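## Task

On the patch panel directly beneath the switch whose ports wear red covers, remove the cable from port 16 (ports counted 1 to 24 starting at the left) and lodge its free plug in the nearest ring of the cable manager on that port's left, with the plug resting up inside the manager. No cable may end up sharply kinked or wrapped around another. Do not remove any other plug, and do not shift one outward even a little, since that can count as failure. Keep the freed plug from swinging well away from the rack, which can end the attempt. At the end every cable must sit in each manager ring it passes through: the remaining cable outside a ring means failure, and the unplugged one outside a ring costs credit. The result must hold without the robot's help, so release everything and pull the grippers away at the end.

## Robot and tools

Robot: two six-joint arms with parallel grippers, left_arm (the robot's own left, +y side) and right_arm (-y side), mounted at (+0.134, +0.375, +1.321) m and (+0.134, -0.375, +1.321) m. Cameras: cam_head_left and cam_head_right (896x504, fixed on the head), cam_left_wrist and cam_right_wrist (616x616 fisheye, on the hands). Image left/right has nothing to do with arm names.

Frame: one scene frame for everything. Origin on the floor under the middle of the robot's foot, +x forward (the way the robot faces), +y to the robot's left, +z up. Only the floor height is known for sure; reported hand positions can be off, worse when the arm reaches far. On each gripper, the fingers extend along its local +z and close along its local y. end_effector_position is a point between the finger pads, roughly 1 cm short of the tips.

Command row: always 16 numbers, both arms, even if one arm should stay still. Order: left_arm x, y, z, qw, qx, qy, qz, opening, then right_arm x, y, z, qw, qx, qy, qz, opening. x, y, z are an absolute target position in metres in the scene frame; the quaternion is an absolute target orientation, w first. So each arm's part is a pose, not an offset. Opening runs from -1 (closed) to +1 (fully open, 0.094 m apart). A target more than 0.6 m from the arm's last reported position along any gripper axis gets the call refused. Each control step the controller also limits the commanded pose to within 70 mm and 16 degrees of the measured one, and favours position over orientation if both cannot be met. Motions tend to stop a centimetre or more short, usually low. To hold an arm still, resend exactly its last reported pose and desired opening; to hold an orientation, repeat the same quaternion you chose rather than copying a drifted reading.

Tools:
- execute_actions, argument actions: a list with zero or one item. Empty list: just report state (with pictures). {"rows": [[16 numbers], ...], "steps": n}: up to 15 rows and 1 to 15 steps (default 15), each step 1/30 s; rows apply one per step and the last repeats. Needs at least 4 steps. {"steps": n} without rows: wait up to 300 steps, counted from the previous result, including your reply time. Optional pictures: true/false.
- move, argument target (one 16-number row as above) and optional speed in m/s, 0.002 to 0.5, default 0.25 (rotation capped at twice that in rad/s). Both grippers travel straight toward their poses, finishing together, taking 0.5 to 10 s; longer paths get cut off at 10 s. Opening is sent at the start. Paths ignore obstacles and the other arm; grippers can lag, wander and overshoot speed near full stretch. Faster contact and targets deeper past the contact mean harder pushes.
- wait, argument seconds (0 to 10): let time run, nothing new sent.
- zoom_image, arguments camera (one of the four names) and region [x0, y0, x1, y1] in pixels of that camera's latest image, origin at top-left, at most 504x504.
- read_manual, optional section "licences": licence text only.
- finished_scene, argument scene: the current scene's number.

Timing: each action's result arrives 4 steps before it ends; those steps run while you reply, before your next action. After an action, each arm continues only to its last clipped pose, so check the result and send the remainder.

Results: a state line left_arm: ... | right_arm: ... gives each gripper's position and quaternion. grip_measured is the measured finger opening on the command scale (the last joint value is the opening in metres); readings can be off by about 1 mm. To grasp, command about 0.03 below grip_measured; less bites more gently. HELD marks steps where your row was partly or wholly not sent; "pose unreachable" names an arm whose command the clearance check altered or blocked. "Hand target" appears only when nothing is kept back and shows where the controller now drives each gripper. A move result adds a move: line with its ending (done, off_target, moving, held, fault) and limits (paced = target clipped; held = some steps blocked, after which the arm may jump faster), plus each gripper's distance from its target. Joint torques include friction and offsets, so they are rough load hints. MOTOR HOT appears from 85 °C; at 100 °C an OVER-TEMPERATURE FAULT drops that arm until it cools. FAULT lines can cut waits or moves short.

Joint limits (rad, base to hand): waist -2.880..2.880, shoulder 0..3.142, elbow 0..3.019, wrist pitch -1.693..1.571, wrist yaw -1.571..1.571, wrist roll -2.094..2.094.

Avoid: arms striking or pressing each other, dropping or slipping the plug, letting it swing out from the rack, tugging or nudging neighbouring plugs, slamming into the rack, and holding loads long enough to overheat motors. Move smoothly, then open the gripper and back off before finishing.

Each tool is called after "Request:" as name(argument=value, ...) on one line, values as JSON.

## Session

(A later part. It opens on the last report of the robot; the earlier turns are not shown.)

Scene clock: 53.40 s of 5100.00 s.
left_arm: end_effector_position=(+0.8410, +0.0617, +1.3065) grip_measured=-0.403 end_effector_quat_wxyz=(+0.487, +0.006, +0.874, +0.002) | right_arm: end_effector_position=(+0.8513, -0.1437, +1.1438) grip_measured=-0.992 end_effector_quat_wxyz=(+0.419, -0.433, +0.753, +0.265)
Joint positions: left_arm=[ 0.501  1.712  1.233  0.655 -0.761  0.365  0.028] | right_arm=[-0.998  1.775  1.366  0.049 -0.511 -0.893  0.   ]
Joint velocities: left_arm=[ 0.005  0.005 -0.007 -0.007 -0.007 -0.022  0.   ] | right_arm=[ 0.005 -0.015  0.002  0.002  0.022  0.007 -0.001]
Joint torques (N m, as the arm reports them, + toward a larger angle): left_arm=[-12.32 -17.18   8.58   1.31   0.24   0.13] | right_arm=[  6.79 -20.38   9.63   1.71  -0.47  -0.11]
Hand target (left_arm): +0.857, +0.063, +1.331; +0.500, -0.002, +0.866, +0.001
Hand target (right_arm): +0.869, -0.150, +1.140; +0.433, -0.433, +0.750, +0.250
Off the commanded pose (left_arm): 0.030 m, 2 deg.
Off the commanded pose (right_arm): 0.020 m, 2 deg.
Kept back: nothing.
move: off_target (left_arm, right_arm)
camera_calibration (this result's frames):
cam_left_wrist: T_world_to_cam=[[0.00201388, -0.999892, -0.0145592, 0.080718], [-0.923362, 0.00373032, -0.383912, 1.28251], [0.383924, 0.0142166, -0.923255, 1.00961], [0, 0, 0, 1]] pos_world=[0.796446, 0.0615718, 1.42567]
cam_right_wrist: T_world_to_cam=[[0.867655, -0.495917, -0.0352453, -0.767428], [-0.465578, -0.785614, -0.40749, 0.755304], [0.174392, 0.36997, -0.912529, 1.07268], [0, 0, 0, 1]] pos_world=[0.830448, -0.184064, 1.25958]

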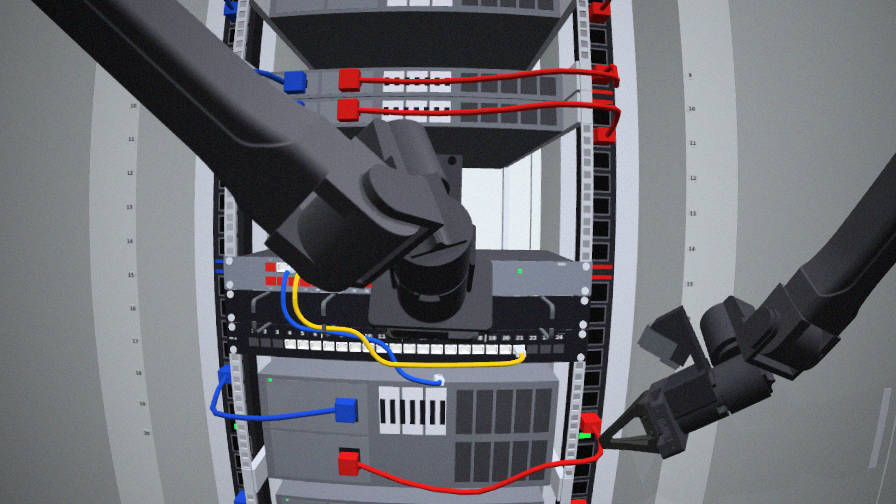

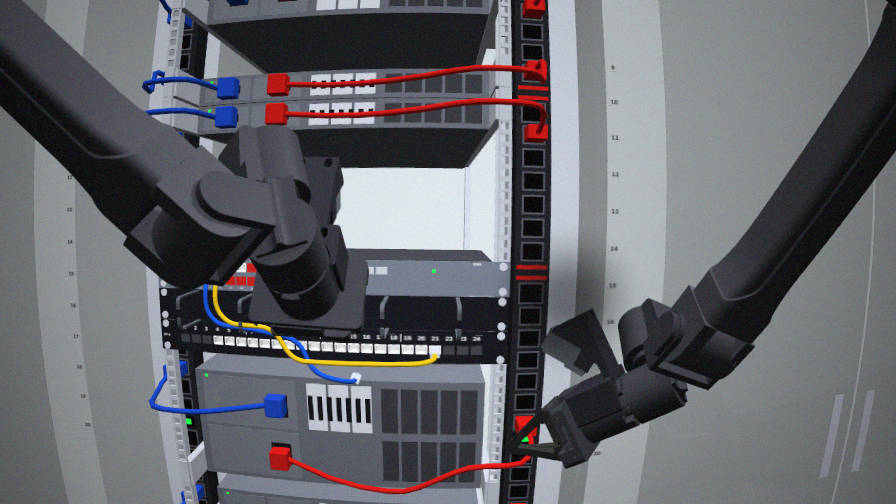

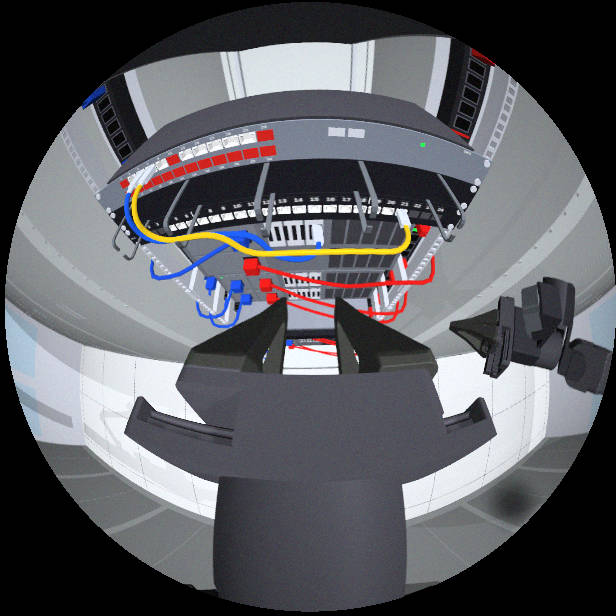

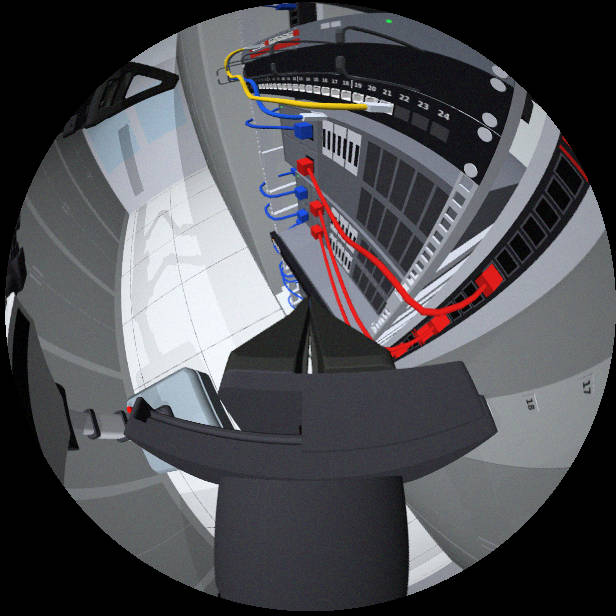

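Request:
move(target=[0.89,0.135,1.255,0.596,-0.271,0.653,-0.38,-0.72,0.87,-0.10,1.19,0.433,-0.433,0.75,0.25,-1], speed=0.2)

Scene clock: 57.23 s of 5100.00 s.
left_arm: end_effector_position=(+0.8841, +0.1296, +1.2702) grip_measured=-0.717 end_effector_quat_wxyz=(+0.593, -0.262, +0.658, -0.383) | right_arm: end_effector_position=(+0.8486, -0.1006, +1.1651) grip_measured=-0.992 end_effector_quat_wxyz=(+0.416, -0.439, +0.755, +0.255)
Joint positions: left_arm=[ 0.775  1.873  1.192  1.278 -0.099 -0.462  0.013] | right_arm=[-0.911  1.768  1.373  0.043 -0.41  -0.877  0.   ]
Joint velocities: left_arm=[-0.005 -0.015 -0.017  0.002  0.022  0.051  0.   ] | right_arm=[ 0.005 -0.015  0.017  0.017 -0.066  0.022 -0.   ]
Joint torques (N m, as the arm reports them, + toward a larger angle): left_arm=[ -8.67 -14.62   6.13   2.33   0.55  -0.02] | right_arm=[  9.95 -23.56   9.72   0.39  -0.31   0.09]
Hand target (left_arm): +0.890, +0.134, +1.255; +0.595, -0.269, +0.654, -0.381
Hand target (right_arm): +0.870, -0.100, +1.190; +0.433, -0.434, +0.750, +0.250
Off the commanded pose (left_arm): 0.017 m, 1 deg.
Off the commanded pose (right_arm): 0.033 m, 2 deg.
Kept back: nothing.
move: off_target (left_arm, right_arm)
camera_calibration (this result's frames):
cam_left_wrist: T_world_to_cam=[[-0.0988823, -0.569692, 0.815888, -0.873367], [-0.702163, -0.541032, -0.462874, 1.28349], [0.705117, -0.618656, -0.346518, 0.0240151], [0, 0, 0, 1]] pos_world=[0.797925, 0.211716, 1.31499]
cam_right_wrist: T_world_to_cam=[[0.868897, -0.494624, -0.0191005, -0.762745], [-0.461866, -0.796266, -0.390691, 0.772874], [0.178036, 0.348292, -0.920324, 1.08049], [0, 0, 0, 1]] pos_world=[0.827345, -0.138186, 1.28179]

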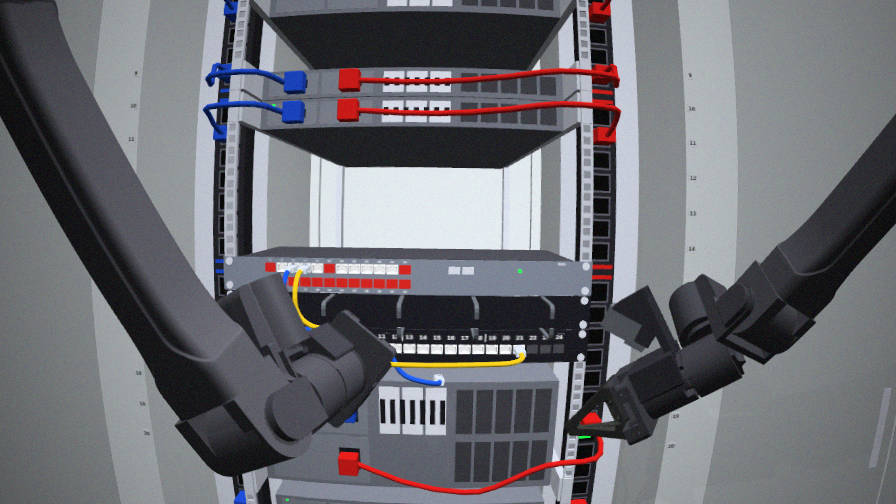

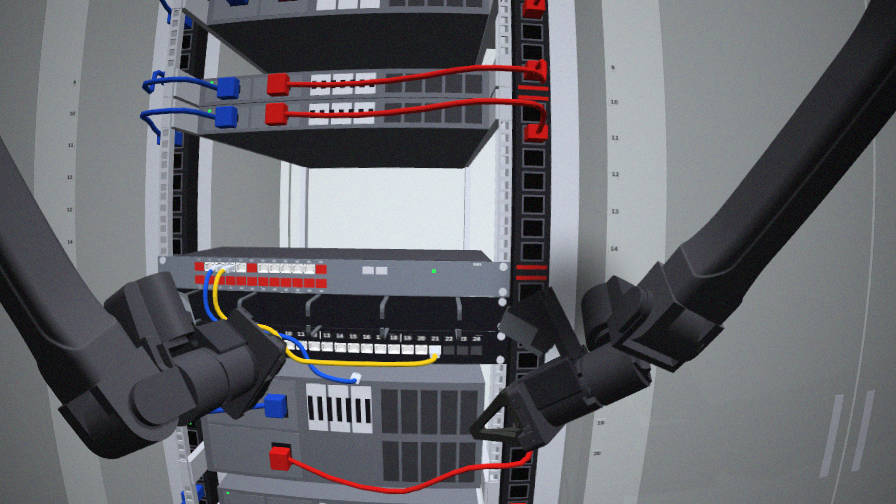

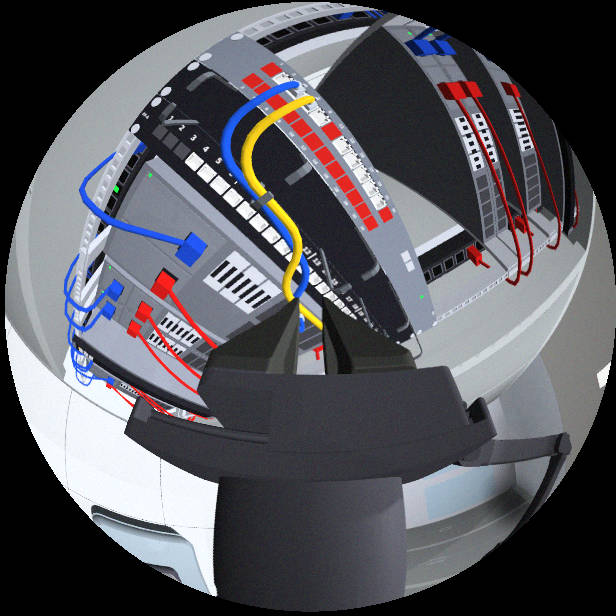

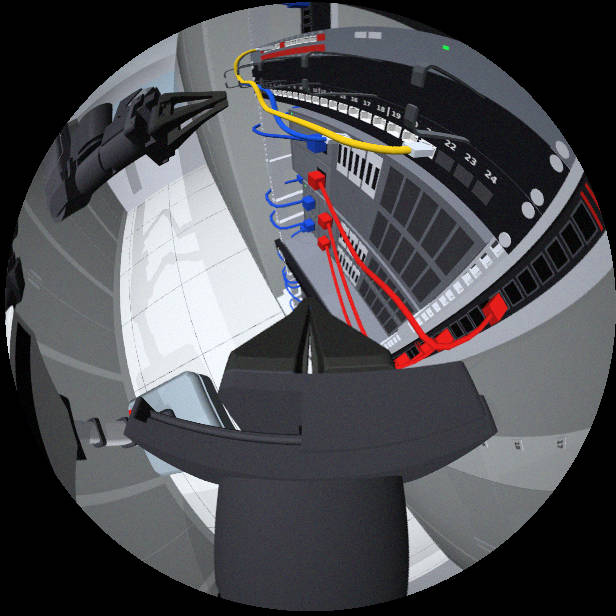

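Request:
execute_actions(actions=[{"rows":[[0.894,0.134,1.252,0.596,-0.271,0.653,-0.38,-0.72,0.87,-0.10,1.19,0.433,-0.433,0.75,0.25,-1],[0.898,0.133,1.249,0.596,-0.271,0.653,-0.38,-0.72,0.87,-0.10,1.19,0.433,-0.433,0.75,0.25,-1],[0.902,0.132,1.246,0.596,-0.271,0.653,-0.38,-0.72,0.87,-0.10,1.19,0.433,-0.433,0.75,0.25,-1],[0.906,0.131,1.243,0.596,-0.271,0.653,-0.38,-0.72,0.87,-0.10,1.19,0.433,-0.433,0.75,0.25,-1],[0.91,0.130,1.24,0.596,-0.271,0.653,-0.38,-0.72,0.87,-0.10,1.19,0.433,-0.433,0.75,0.25,-1],[0.914,0.129,1.238,0.596,-0.271,0.653,-0.38,-0.72,0.87,-0.10,1.19,0.433,-0.433,0.75,0.25,-1]]}])

Request:
execute_actions(actions=[{"steps":12}], pictures=true)

Request:
zoom_image(camera="cam_left_wrist", region=[220, 200, 400, 370])

Request:
zoom_image(camera="cam_right_wrist", region=[200, 40, 360, 160])

Scene clock: 57.90 s of 5100.00 s.
left_arm: end_effector_position=(+0.9093, +0.1265, +1.2643) grip_measured=-0.717 end_effector_quat_wxyz=(+0.603, -0.266, +0.646, -0.386) | right_arm: end_effector_position=(+0.8486, -0.1006, +1.1651) grip_measured=-0.992 end_effector_quat_wxyz=(+0.415, -0.438, +0.755, +0.255)
Joint positions: left_arm=[ 0.786  1.924  1.287  1.265 -0.091 -0.472  0.013] | right_arm=[-0.911  1.768  1.373  0.043 -0.41  -0.875  0.   ]
Joint velocities: left_arm=[ 0.034  0.015 -0.012 -0.017  0.007 -0.022 -0.   ] | right_arm=[-0.015 -0.005 -0.012 -0.012 -0.051 -0.051  0.   ]
Joint torques (N m, as the arm reports them, + toward a larger angle): left_arm=[ -8.57 -15.15   6.27   1.6    0.54  -0.04] | right_arm=[ 10.29 -23.34   9.59   0.44  -0.34   0.06]
Steps of this call (steps 1 to 9: nothing new was sent; steps 10 to 20: the first 11 steps of this action). Readings (end_effector_position):
10: left_arm (+0.8845, +0.1295, +1.2703) | right_arm (+0.8486, -0.1006, +1.1651)
11: left_arm (+0.8856, +0.1294, +1.2707) | right_arm (+0.8486, -0.1006, +1.1651)
13: left_arm (+0.8908, +0.1281, +1.2710) | right_arm (+0.8486, -0.1006, +1.1651)
17: left_arm (+0.9061, +0.1259, +1.2685) | right_arm (+0.8486, -0.1006, +1.1651)
20: the state above

Scene clock: 58.30 s of 5100.00 s.
left_arm: end_effector_position=(+0.9092, +0.1271, +1.2623) grip_measured=-0.717 end_effector_quat_wxyz=(+0.602, -0.266, +0.647, -0.385) | right_arm: end_effector_position=(+0.8486, -0.1006, +1.1651) grip_measured=-0.992 end_effector_quat_wxyz=(+0.415, -0.438, +0.755, +0.256)
Joint positions: left_arm=[ 0.788  1.925  1.287  1.263 -0.091 -0.473  0.013] | right_arm=[-0.911  1.768  1.373  0.043 -0.41  -0.875  0.   ]
Joint velocities: left_arm=[ 0.005 -0.005 -0.012  0.002 -0.007 -0.037 -0.001] | right_arm=[-0.015 -0.005 -0.002  0.002  0.051 -0.037 -0.   ]
Joint torques (N m, as the arm reports them, + toward a larger angle): left_arm=[ -8.7  -14.82   6.37   1.53   0.54  -0.04] | right_arm=[  9.8  -23.77   9.48   0.48  -0.36   0.09]
Hand target (left_arm): +0.913, +0.130, +1.239; +0.596, -0.271, +0.653, -0.380
Hand target (right_arm): +0.870, -0.100, +1.190; +0.433, -0.433, +0.750, +0.250
Off the commanded pose (left_arm): 0.025 m, 1 deg.
Off the commanded pose (right_arm): 0.033 m, 2 deg.
Kept back: nothing.
Steps of this call (steps 1 to 4: the last 4 steps of your previous action; steps 5 to 12: nothing new was sent). Readings (end_effector_position):
1: left_arm (+0.9093, +0.1269, +1.2632) | right_arm (+0.8486, -0.1006, +1.1651)
2: left_arm (+0.9091, +0.1269, +1.2625) | right_arm (+0.8486, -0.1006, +1.1651)
4: left_arm (+0.9092, +0.1271, +1.2623) | right_arm (+0.8486, -0.1006, +1.1651)
8: left_arm (+0.9092, +0.1271, +1.2623) | right_arm (+0.8486, -0.1006, +1.1651)
12: the state above
camera_calibration (this result's frames):
cam_left_wrist: T_world_to_cam=[[-0.108252, -0.562975, 0.819354, -0.862536], [-0.682786, -0.556943, -0.472883, 1.2931], [0.722554, -0.610634, -0.324101, -0.0431387], [0, 0, 0, 1]] pos_world=[0.820711, 0.208255, 1.30423]
cam_right_wrist: T_world_to_cam=[[0.868268, -0.495648, -0.0210481, -0.760045], [-0.463492, -0.79535, -0.390631, 0.774276], [0.176875, 0.348928, -0.920307, 1.08152], [0, 0, 0, 1]] pos_world=[0.8275, -0.138268, 1.28179]

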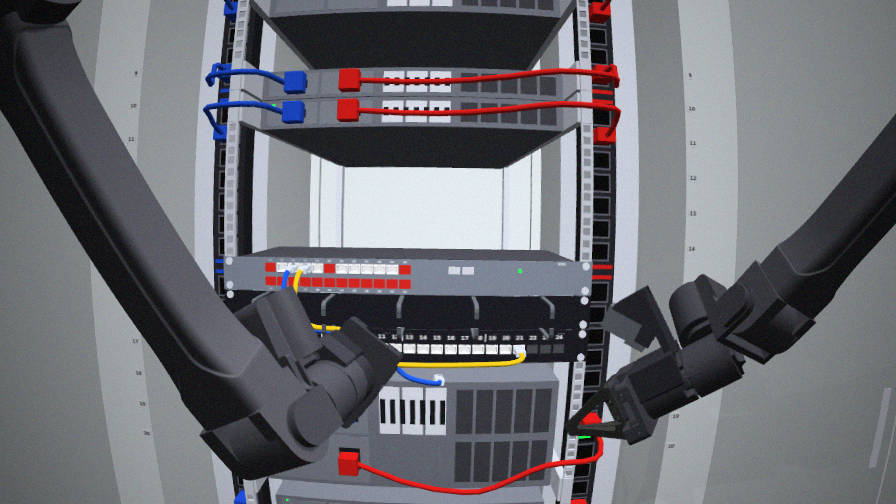

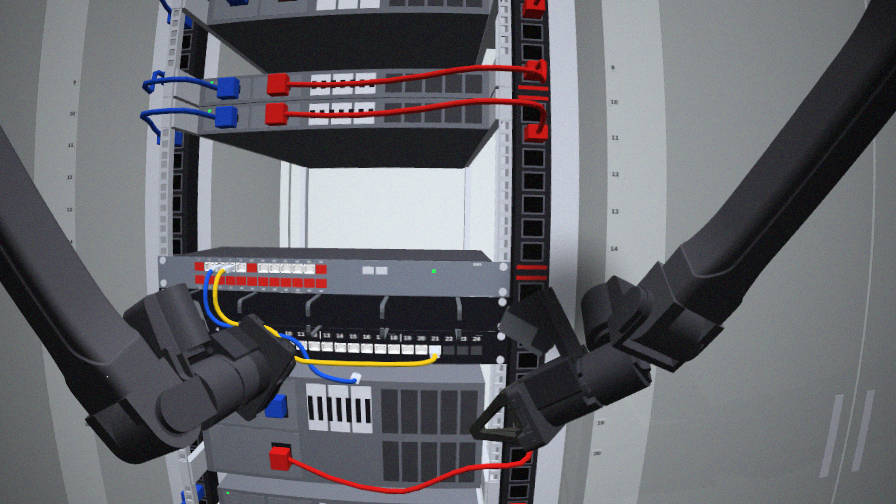

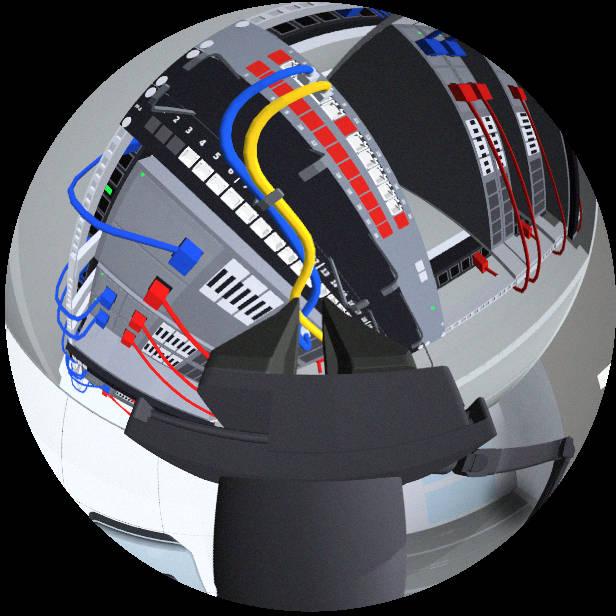

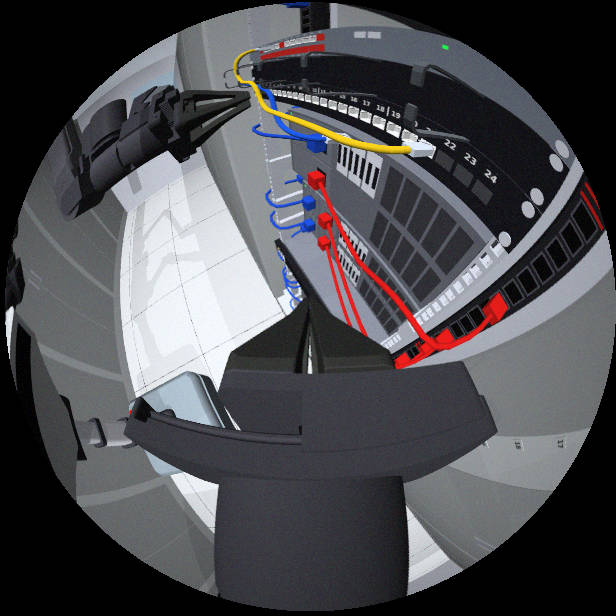

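Region (220, 200, 400, 370) of cam_left_wrist's 616x616 image, scaled by 2.800, with more detail than that image has.

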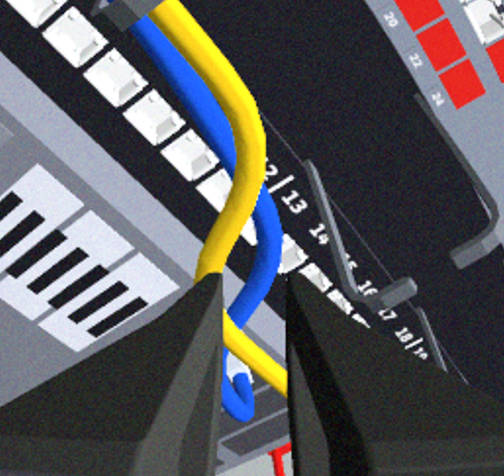

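Region (200, 40, 360, 160) of cam_right_wrist's 616x616 image, scaled by 3.150, with more detail than that image has; it fills the top 378 rows of this view, and the rest is white.

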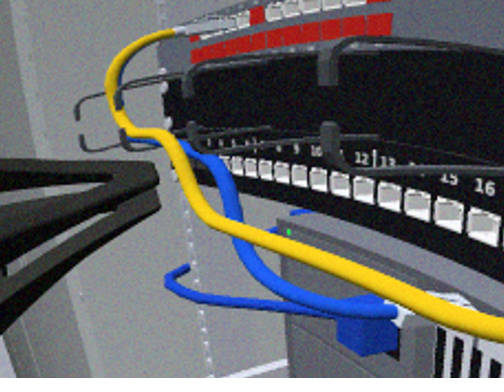

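Request:
execute_actions(actions=[{"rows":[[0.915,0.126,1.237,0.61,-0.245,0.662,-0.356,-0.72,0.87,-0.10,1.19,0.433,-0.433,0.75,0.25,-1],[0.916,0.123,1.236,0.623,-0.22,0.671,-0.333,-0.72,0.87,-0.10,1.19,0.433,-0.433,0.75,0.25,-1],[0.918,0.119,1.235,0.635,-0.195,0.679,-0.309,-0.72,0.87,-0.10,1.19,0.433,-0.433,0.75,0.25,-1]]}])

Request:
execute_actions(actions=[{"steps":12}], pictures=true)

Request:
zoom_image(camera="cam_left_wrist", region=[220, 200, 400, 370])

Scene clock: 59.00 s of 5100.00 s.
left_arm: end_effector_position=(+0.9146, +0.1229, +1.2563) grip_measured=-0.717 end_effector_quat_wxyz=(+0.634, -0.208, +0.669, -0.328) | right_arm: end_effector_position=(+0.8486, -0.1006, +1.1651) grip_measured=-0.992 end_effector_quat_wxyz=(+0.415, -0.438, +0.755, +0.256)
Joint positions: left_arm=[ 0.788  1.946  1.316  1.255 -0.094 -0.295  0.013] | right_arm=[-0.911  1.768  1.373  0.043 -0.41  -0.875  0.   ]
Joint velocities: left_arm=[-0.005  0.015 -0.007 -0.012 -0.037  0.154 -0.002] | right_arm=[ 0.005 -0.005  0.002  0.022 -0.007 -0.081 -0.   ]
Joint torques (N m, as the arm reports them, + toward a larger angle): left_arm=[ -9.82 -15.37   6.6    1.57   0.34   0.2 ] | right_arm=[  9.66 -23.85   9.41   0.55  -0.32   0.1 ]
Steps of this call (steps 1 to 10: nothing new was sent; steps 11 to 21: the first 11 steps of this action). Readings (end_effector_position):
11: left_arm (+0.9092, +0.1270, +1.2621) | right_arm (+0.8486, -0.1006, +1.1651)
12: left_arm (+0.9097, +0.1268, +1.2620) | right_arm (+0.8486, -0.1006, +1.1651)
14: left_arm (+0.9122, +0.1255, +1.2610) | right_arm (+0.8486, -0.1006, +1.1651)
18: left_arm (+0.9152, +0.1235, +1.2580) | right_arm (+0.8486, -0.1006, +1.1651)
21: the state above

Scene clock: 59.40 s of 5100.00 s.
left_arm: end_effector_position=(+0.9145, +0.1228, +1.2557) grip_measured=-0.717 end_effector_quat_wxyz=(+0.638, -0.200, +0.671, -0.320) | right_arm: end_effector_position=(+0.8486, -0.1006, +1.1651) grip_measured=-0.992 end_effector_quat_wxyz=(+0.415, -0.438, +0.755, +0.256)
Joint positions: left_arm=[ 0.788  1.947  1.316  1.255 -0.095 -0.27   0.013] | right_arm=[-0.911  1.768  1.373  0.043 -0.41  -0.875  0.   ]
Joint velocities: left_arm=[-0.005  0.005 -0.017 -0.002 -0.037  0.037 -0.001] | right_arm=[ 0.005  0.005 -0.012 -0.002  0.007  0.051 -0.001]
Joint torques (N m, as the arm reports them, + toward a larger angle): left_arm=[ -9.92 -15.24   6.59   1.55   0.35   0.19] | right_arm=[  9.97 -23.97   9.52   0.46  -0.33   0.1 ]
Hand target (left_arm): +0.917, +0.120, +1.235; +0.636, -0.195, +0.680, -0.310
Hand target (right_arm): +0.870, -0.100, +1.190; +0.433, -0.433, +0.750, +0.250
Off the commanded pose (left_arm): 0.021 m, 2 deg.
Off the commanded pose (right_arm): 0.033 m, 2 deg.
Kept back: nothing.
Steps of this call (steps 1 to 4: the last 4 steps of your previous action; steps 5 to 12: nothing new was sent). Readings (end_effector_position):
1: left_arm (+0.9146, +0.1228, +1.2560) | right_arm (+0.8486, -0.1006, +1.1651)
2: left_arm (+0.9145, +0.1227, +1.2558) | right_arm (+0.8486, -0.1006, +1.1651)
4: left_arm (+0.9145, +0.1228, +1.2557) | right_arm (+0.8486, -0.1006, +1.1651)
8: left_arm (+0.9145, +0.1228, +1.2557) | right_arm (+0.8486, -0.1006, +1.1651)
12: the state above
camera_calibration (this result's frames):
cam_left_wrist: T_world_to_cam=[[-0.128355, -0.715519, 0.6867, -0.655358], [-0.661732, -0.453951, -0.59669, 1.41481], [0.738672, -0.531, -0.415215, 0.0382218], [0, 0, 0, 1]] pos_world=[0.823869, 0.193628, 1.31011]
cam_right_wrist: T_world_to_cam=[[0.868268, -0.495648, -0.0210481, -0.760045], [-0.463492, -0.79535, -0.390631, 0.774276], [0.176875, 0.348928, -0.920307, 1.08152], [0, 0, 0, 1]] pos_world=[0.8275, -0.138268, 1.28179]

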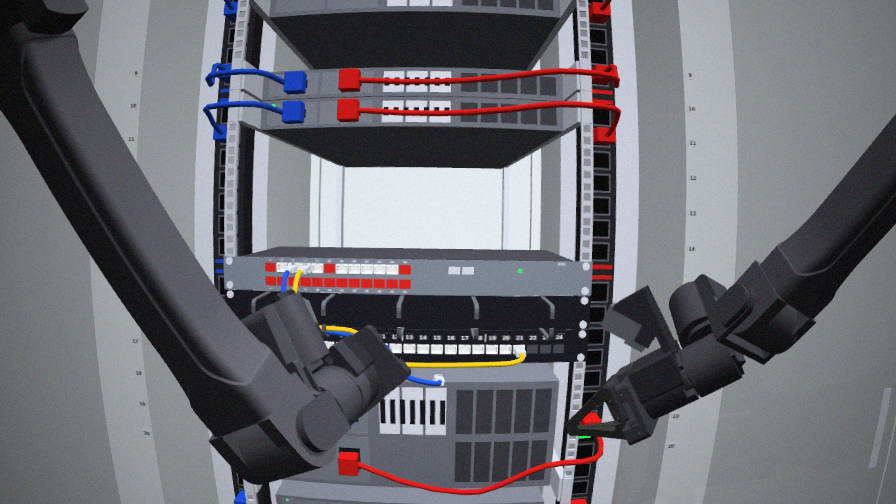

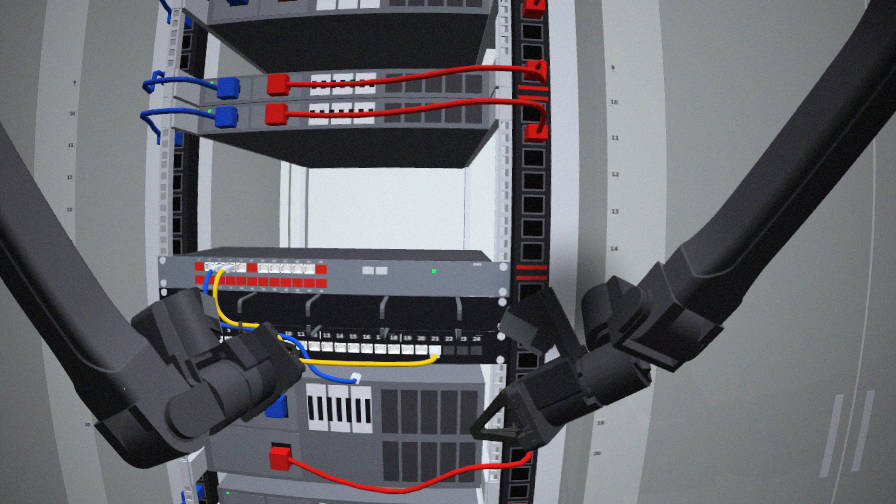

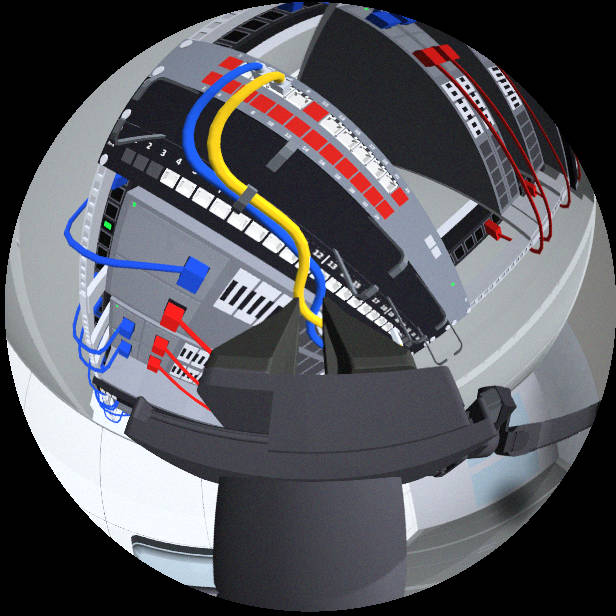

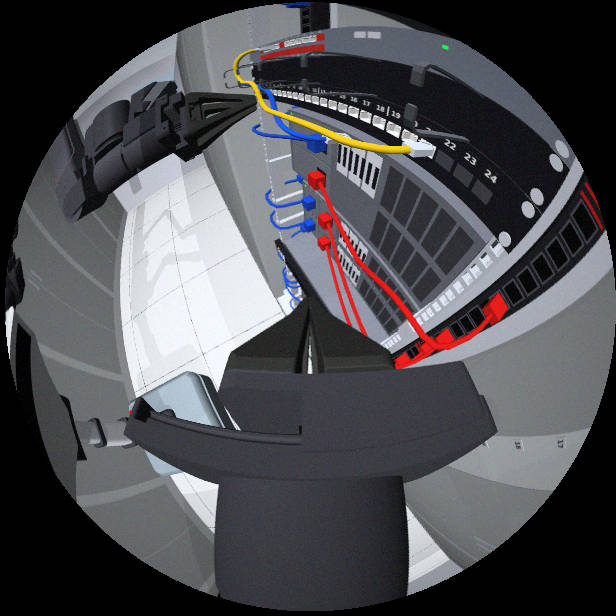

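Region (220, 200, 400, 370) of cam_left_wrist's 616x616 image, scaled by 2.800, with more detail than that image has.

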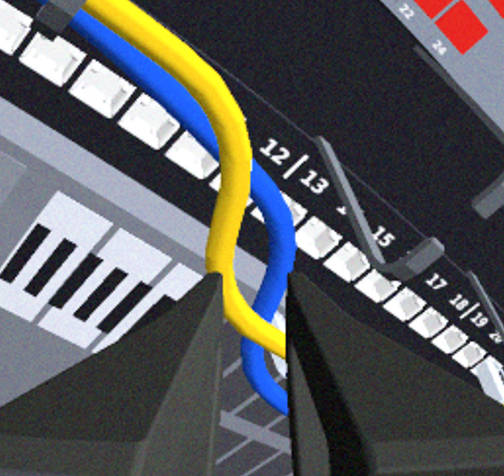

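Request:
execute_actions(actions=[{"rows":[[0.916,0.114,1.238,0.635,-0.195,0.679,-0.309,-0.72,0.87,-0.10,1.19,0.433,-0.433,0.75,0.25,-1],[0.915,0.110,1.241,0.635,-0.195,0.679,-0.309,-0.72,0.87,-0.10,1.19,0.433,-0.433,0.75,0.25,-1]]}])

Request:
execute_actions(actions=[{"steps":10}])

Scene clock: 59.93 s of 5100.00 s.
left_arm: end_effector_position=(+0.9149, +0.1251, +1.2545) grip_measured=-0.717 end_effector_quat_wxyz=(+0.639, -0.202, +0.674, -0.311) | right_arm: end_effector_position=(+0.8486, -0.1006, +1.1651) grip_measured=-0.992 end_effector_quat_wxyz=(+0.415, -0.438, +0.755, +0.256)
Joint positions: left_arm=[ 0.788  1.947  1.316  1.255 -0.11  -0.258  0.013] | right_arm=[-0.911  1.768  1.373  0.043 -0.41  -0.875  0.   ]
Joint velocities: left_arm=[ 0.005 -0.005  0.012  0.007 -0.022  0.066 -0.   ] | right_arm=[-0.005 -0.005 -0.007 -0.002 -0.051 -0.037  0.001]
Joint torques (N m, as the arm reports them, + toward a larger angle): left_arm=[-11.46 -15.27   6.47   1.62   0.36   0.2 ] | right_arm=[  9.92 -23.53   9.56   0.53  -0.32   0.06]
Steps of this call (steps 1 to 5: nothing new was sent; steps 6 to 16: the first 11 steps of this action). Readings (end_effector_position):
6: left_arm (+0.9146, +0.1233, +1.2554) | right_arm (+0.8486, -0.1006, +1.1651)
7: left_arm (+0.9147, +0.1243, +1.2550) | right_arm (+0.8486, -0.1006, +1.1651)
9: left_arm (+0.9149, +0.1250, +1.2546) | right_arm (+0.8486, -0.1006, +1.1651)
13: left_arm (+0.9149, +0.1251, +1.2545) | right_arm (+0.8486, -0.1006, +1.1651)
16: the state above

Scene clock: 60.27 s of 5100.00 s.
left_arm: end_effector_position=(+0.9149, +0.1251, +1.2545) grip_measured=-0.717 end_effector_quat_wxyz=(+0.639, -0.201, +0.674, -0.311) | right_arm: end_effector_position=(+0.8486, -0.1006, +1.1651) grip_measured=-0.992 end_effector_quat_wxyz=(+0.415, -0.438, +0.755, +0.256)
Joint positions: left_arm=[ 0.788  1.947  1.316  1.255 -0.111 -0.257  0.013] | right_arm=[-0.911  1.768  1.373  0.043 -0.41  -0.875  0.   ]
Joint velocities: left_arm=[-0.015 -0.005  0.007  0.002 -0.037  0.066  0.001] | right_arm=[-0.005 -0.015  0.002 -0.007 -0.022 -0.007  0.001]
Joint torques (N m, as the arm reports them, + toward a larger angle): left_arm=[-11.38 -15.33   6.45   1.63   0.35   0.2 ] | right_arm=[ 10.07 -23.49   9.55   0.45  -0.34   0.07]
Hand target (left_arm): +0.914, +0.110, +1.241; +0.636, -0.195, +0.680, -0.309
Hand target (right_arm): +0.870, -0.100, +1.190; +0.433, -0.433, +0.750, +0.250
Off the commanded pose (left_arm): 0.020 m, 1 deg.
Off the commanded pose (right_arm): 0.033 m, 2 deg.
Kept back: nothing.
Steps of this call (steps 1 to 4: the last 4 steps of your previous action; steps 5 to 10: nothing new was sent). Readings (end_effector_position):
1: left_arm (+0.9149, +0.1251, +1.2545) | right_arm (+0.8486, -0.1006, +1.1651)
2: left_arm (+0.9149, +0.1251, +1.2545) | right_arm (+0.8486, -0.1006, +1.1651)
4: left_arm (+0.9149, +0.1251, +1.2545) | right_arm (+0.8486, -0.1006, +1.1651)
8: left_arm (+0.9149, +0.1251, +1.2545) | right_arm (+0.8486, -0.1006, +1.1651)
10: the state above

Request:
execute_actions(actions=[{"rows":[[0.913,0.104,1.245,0.635,-0.195,0.679,-0.309,-0.72,0.87,-0.10,1.19,0.433,-0.433,0.75,0.25,-1]]}])

Request:
execute_actions(actions=[{"steps":10}])

Scene clock: 60.70 s of 5100.00 s.
left_arm: end_effector_position=(+0.9130, +0.1191, +1.2576) grip_measured=-0.717 end_effector_quat_wxyz=(+0.639, -0.202, +0.674, -0.311) | right_arm: end_effector_position=(+0.8486, -0.1006, +1.1651) grip_measured=-0.992 end_effector_quat_wxyz=(+0.415, -0.438, +0.755, +0.256)
Joint positions: left_arm=[ 0.776  1.947  1.316  1.255 -0.12  -0.251  0.013] | right_arm=[-0.911  1.768  1.373  0.043 -0.41  -0.875  0.   ]
Joint velocities: left_arm=[-0.015 -0.005 -0.007  0.012 -0.007  0.066 -0.001] | right_arm=[-0.005 -0.005  0.002  0.007  0.037  0.066  0.001]
Joint torques (N m, as the arm reports them, + toward a larger angle): left_arm=[-11.4  -15.32   6.47   1.61   0.35   0.17] | right_arm=[  9.91 -23.43   9.46   0.48  -0.32   0.1 ]
Steps of this call (steps 1 to 2: nothing new was sent; steps 3 to 13: the first 11 steps of this action). Readings (end_effector_position):
3: left_arm (+0.9149, +0.1254, +1.2543) | right_arm (+0.8486, -0.1006, +1.1651)
4: left_arm (+0.9148, +0.1254, +1.2544) | right_arm (+0.8486, -0.1006, +1.1651)
6: left_arm (+0.9145, +0.1241, +1.2550) | right_arm (+0.8486, -0.1006, +1.1651)
10: left_arm (+0.9134, +0.1203, +1.2570) | right_arm (+0.8486, -0.1006, +1.1651)
13: the state above

Scene clock: 61.03 s of 5100.00 s.
left_arm: end_effector_position=(+0.9130, +0.1189, +1.2577) grip_measured=-0.717 end_effector_quat_wxyz=(+0.639, -0.202, +0.674, -0.311) | right_arm: end_effector_position=(+0.8486, -0.1006, +1.1651) grip_measured=-0.992 end_effector_quat_wxyz=(+0.415, -0.438, +0.755, +0.256)
Joint positions: left_arm=[ 0.776  1.947  1.316  1.255 -0.121 -0.25   0.013] | right_arm=[-0.911  1.768  1.373  0.043 -0.41  -0.875  0.   ]
Joint velocities: left_arm=[-0.005 -0.005 -0.012 -0.017  0.037 -0.022 -0.   ] | right_arm=[-0.005 -0.005 -0.012  0.022 -0.066  0.051  0.001]
Joint torques (N m, as the arm reports them, + toward a larger angle): left_arm=[-11.43 -15.3    6.42   1.62   0.36   0.2 ] | right_arm=[  9.76 -23.76   9.43   0.49  -0.33   0.09]
Hand target (left_arm): +0.912, +0.104, +1.245; +0.636, -0.195, +0.680, -0.310
Hand target (right_arm): +0.870, -0.100, +1.190; +0.433, -0.433, +0.750, +0.250
Off the commanded pose (left_arm): 0.020 m, 1 deg.
Off the commanded pose (right_arm): 0.033 m, 2 deg.
Kept back: nothing.
Steps of this call (steps 1 to 4: the last 4 steps of your previous action; steps 5 to 10: nothing new was sent). Readings (end_effector_position):
1: left_arm (+0.9130, +0.1189, +1.2578) | right_arm (+0.8486, -0.1006, +1.1651)
2: left_arm (+0.9130, +0.1189, +1.2578) | right_arm (+0.8486, -0.1006, +1.1651)
4: left_arm (+0.9130, +0.1189, +1.2577) | right_arm (+0.8486, -0.1006, +1.1651)
8: left_arm (+0.9130, +0.1189, +1.2577) | right_arm (+0.8486, -0.1006, +1.1651)
10: the state above

Advancing tends to rise, supplying the rest.

Request:
execute_actions(actions=[{"rows":[[0.916,0.103,1.245,0.635,-0.195,0.679,-0.309,-0.72,0.87,-0.10,1.19,0.433,-0.433,0.75,0.25,-1],[0.919,0.102,1.245,0.635,-0.195,0.679,-0.309,-0.72,0.87,-0.10,1.19,0.433,-0.433,0.75,0.25,-1],[0.922,0.101,1.245,0.635,-0.195,0.679,-0.309,-0.72,0.87,-0.10,1.19,0.433,-0.433,0.75,0.25,-1],[0.925,0.100,1.245,0.635,-0.195,0.679,-0.309,-0.72,0.87,-0.10,1.19,0.433,-0.433,0.75,0.25,-1]]}])

Request:
execute_actions(actions=[{"steps":10}], pictures=true)

Request:
zoom_image(camera="cam_left_wrist", region=[220, 200, 400, 370])

Request:
zoom_image(camera="cam_right_wrist", region=[200, 40, 360, 160])

Scene clock: 61.63 s of 5100.00 s.
left_arm: end_effector_position=(+0.9261, +0.1170, +1.2616) grip_measured=-0.717 end_effector_quat_wxyz=(+0.642, -0.202, +0.671, -0.311) | right_arm: end_effector_position=(+0.8486, -0.1006, +1.1651) grip_measured=-0.992 end_effector_quat_wxyz=(+0.415, -0.438, +0.755, +0.256)
Joint positions: left_arm=[ 0.776  1.955  1.358  1.229 -0.121 -0.25   0.013] | right_arm=[-0.911  1.768  1.373  0.043 -0.41  -0.875  0.   ]
Joint velocities: left_arm=[-0.015 -0.005 -0.007  0.012 -0.095  0.022 -0.001] | right_arm=[-0.005  0.005  0.002 -0.007 -0.051  0.022 -0.   ]
Joint torques (N m, as the arm reports them, + toward a larger angle): left_arm=[-11.62 -15.52   6.67   1.52   0.36   0.2 ] | right_arm=[  9.72 -23.89   9.54   0.44  -0.35   0.07]
Steps of this call (steps 1 to 7: nothing new was sent; steps 8 to 18: the first 11 steps of this action). Readings (end_effector_position):
8: left_arm (+0.9133, +0.1189, +1.2579) | right_arm (+0.8486, -0.1006, +1.1651)
9: left_arm (+0.9138, +0.1187, +1.2578) | right_arm (+0.8486, -0.1006, +1.1651)
11: left_arm (+0.9173, +0.1176, +1.2577) | right_arm (+0.8486, -0.1006, +1.1651)
15: left_arm (+0.9250, +0.1168, +1.2606) | right_arm (+0.8486, -0.1006, +1.1651)
18: the state above

Scene clock: 61.97 s of 5100.00 s.
left_arm: end_effector_position=(+0.9261, +0.1170, +1.2615) grip_measured=-0.717 end_effector_quat_wxyz=(+0.642, -0.202, +0.671, -0.311) | right_arm: end_effector_position=(+0.8486, -0.1006, +1.1651) grip_measured=-0.992 end_effector_quat_wxyz=(+0.415, -0.438, +0.755, +0.256)
Joint positions: left_arm=[ 0.776  1.955  1.358  1.229 -0.121 -0.25   0.013] | right_arm=[-0.911  1.768  1.373  0.043 -0.41  -0.875  0.   ]
Joint velocities: left_arm=[ 0.005 -0.015 -0.007 -0.007 -0.037  0.007  0.   ] | right_arm=[-0.024 -0.005 -0.012 -0.012 -0.022  0.022  0.001]
Joint torques (N m, as the arm reports them, + toward a larger angle): left_arm=[-11.55 -15.55   6.64   1.53   0.36   0.2 ] | right_arm=[  9.86 -23.46   9.61   0.49  -0.35   0.11]
Hand target (left_arm): +0.924, +0.101, +1.246; +0.636, -0.195, +0.680, -0.309
Hand target (right_arm): +0.870, -0.100, +1.190; +0.433, -0.433, +0.750, +0.250
Off the commanded pose (left_arm): 0.024 m, 1 deg.
Off the commanded pose (right_arm): 0.033 m, 2 deg.
Kept back: nothing.
Steps of this call (steps 1 to 4: the last 4 steps of your previous action; steps 5 to 10: nothing new was sent). Readings (end_effector_position):
1: left_arm (+0.9261, +0.1170, +1.2616) | right_arm (+0.8486, -0.1006, +1.1651)
2: left_arm (+0.9261, +0.1170, +1.2616) | right_arm (+0.8486, -0.1006, +1.1651)
4: left_arm (+0.9261, +0.1170, +1.2615) | right_arm (+0.8486, -0.1006, +1.1651)
8: left_arm (+0.9261, +0.1170, +1.2615) | right_arm (+0.8486, -0.1006, +1.1651)
10: the state above
camera_calibration (this result's frames):
cam_left_wrist: T_world_to_cam=[[-0.115996, -0.725894, 0.677955, -0.661153], [-0.653432, -0.458287, -0.602494, 1.42344], [0.748045, -0.512884, -0.421163, 0.025602], [0, 0, 0, 1]] pos_world=[0.834279, 0.185549, 1.31663]
cam_right_wrist: T_world_to_cam=[[0.868268, -0.495648, -0.0210481, -0.760045], [-0.463492, -0.79535, -0.390631, 0.774276], [0.176875, 0.348928, -0.920307, 1.08152], [0, 0, 0, 1]] pos_world=[0.8275, -0.138268, 1.28179]

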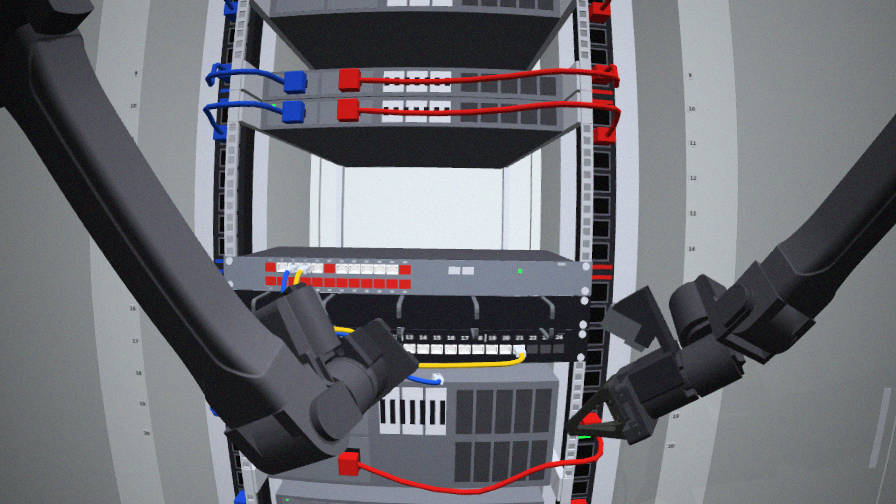

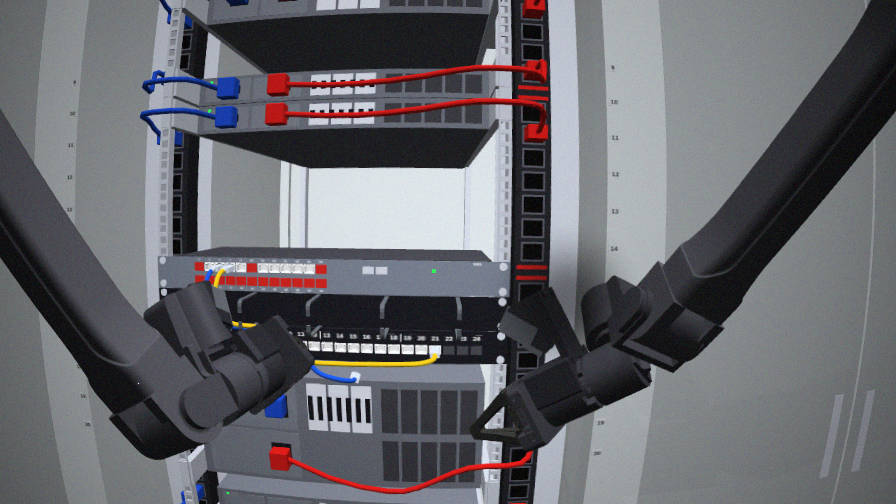

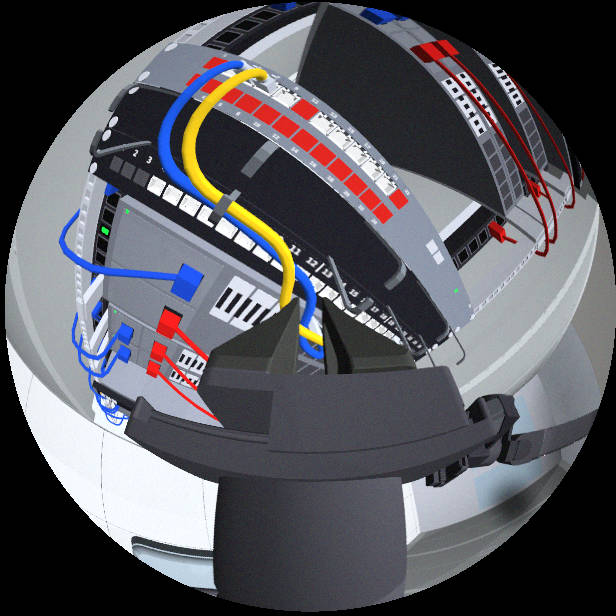

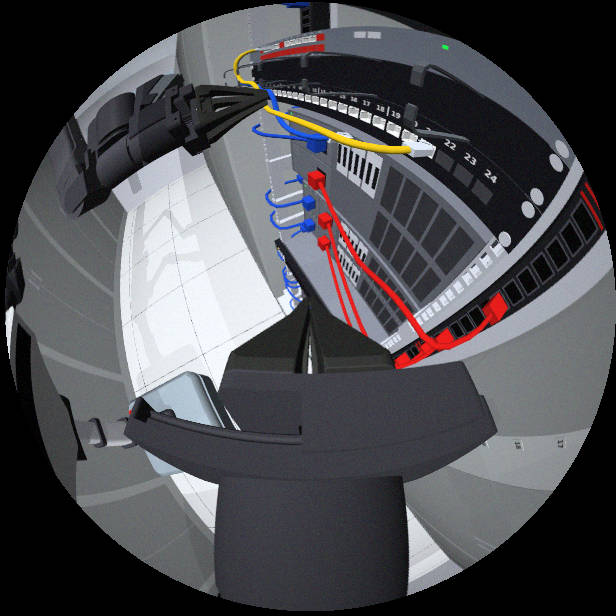

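Region (220, 200, 400, 370) of cam_left_wrist's 616x616 image, scaled by 2.800, with more detail than that image has.

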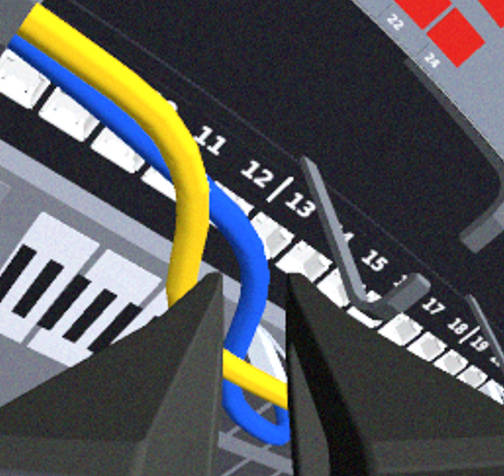

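Region (200, 40, 360, 160) of cam_right_wrist's 616x616 image, scaled by 3.150, with more detail than that image has; it fills the top 378 rows of this view, and the rest is white.

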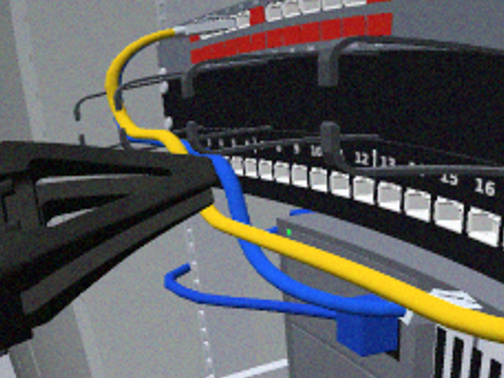

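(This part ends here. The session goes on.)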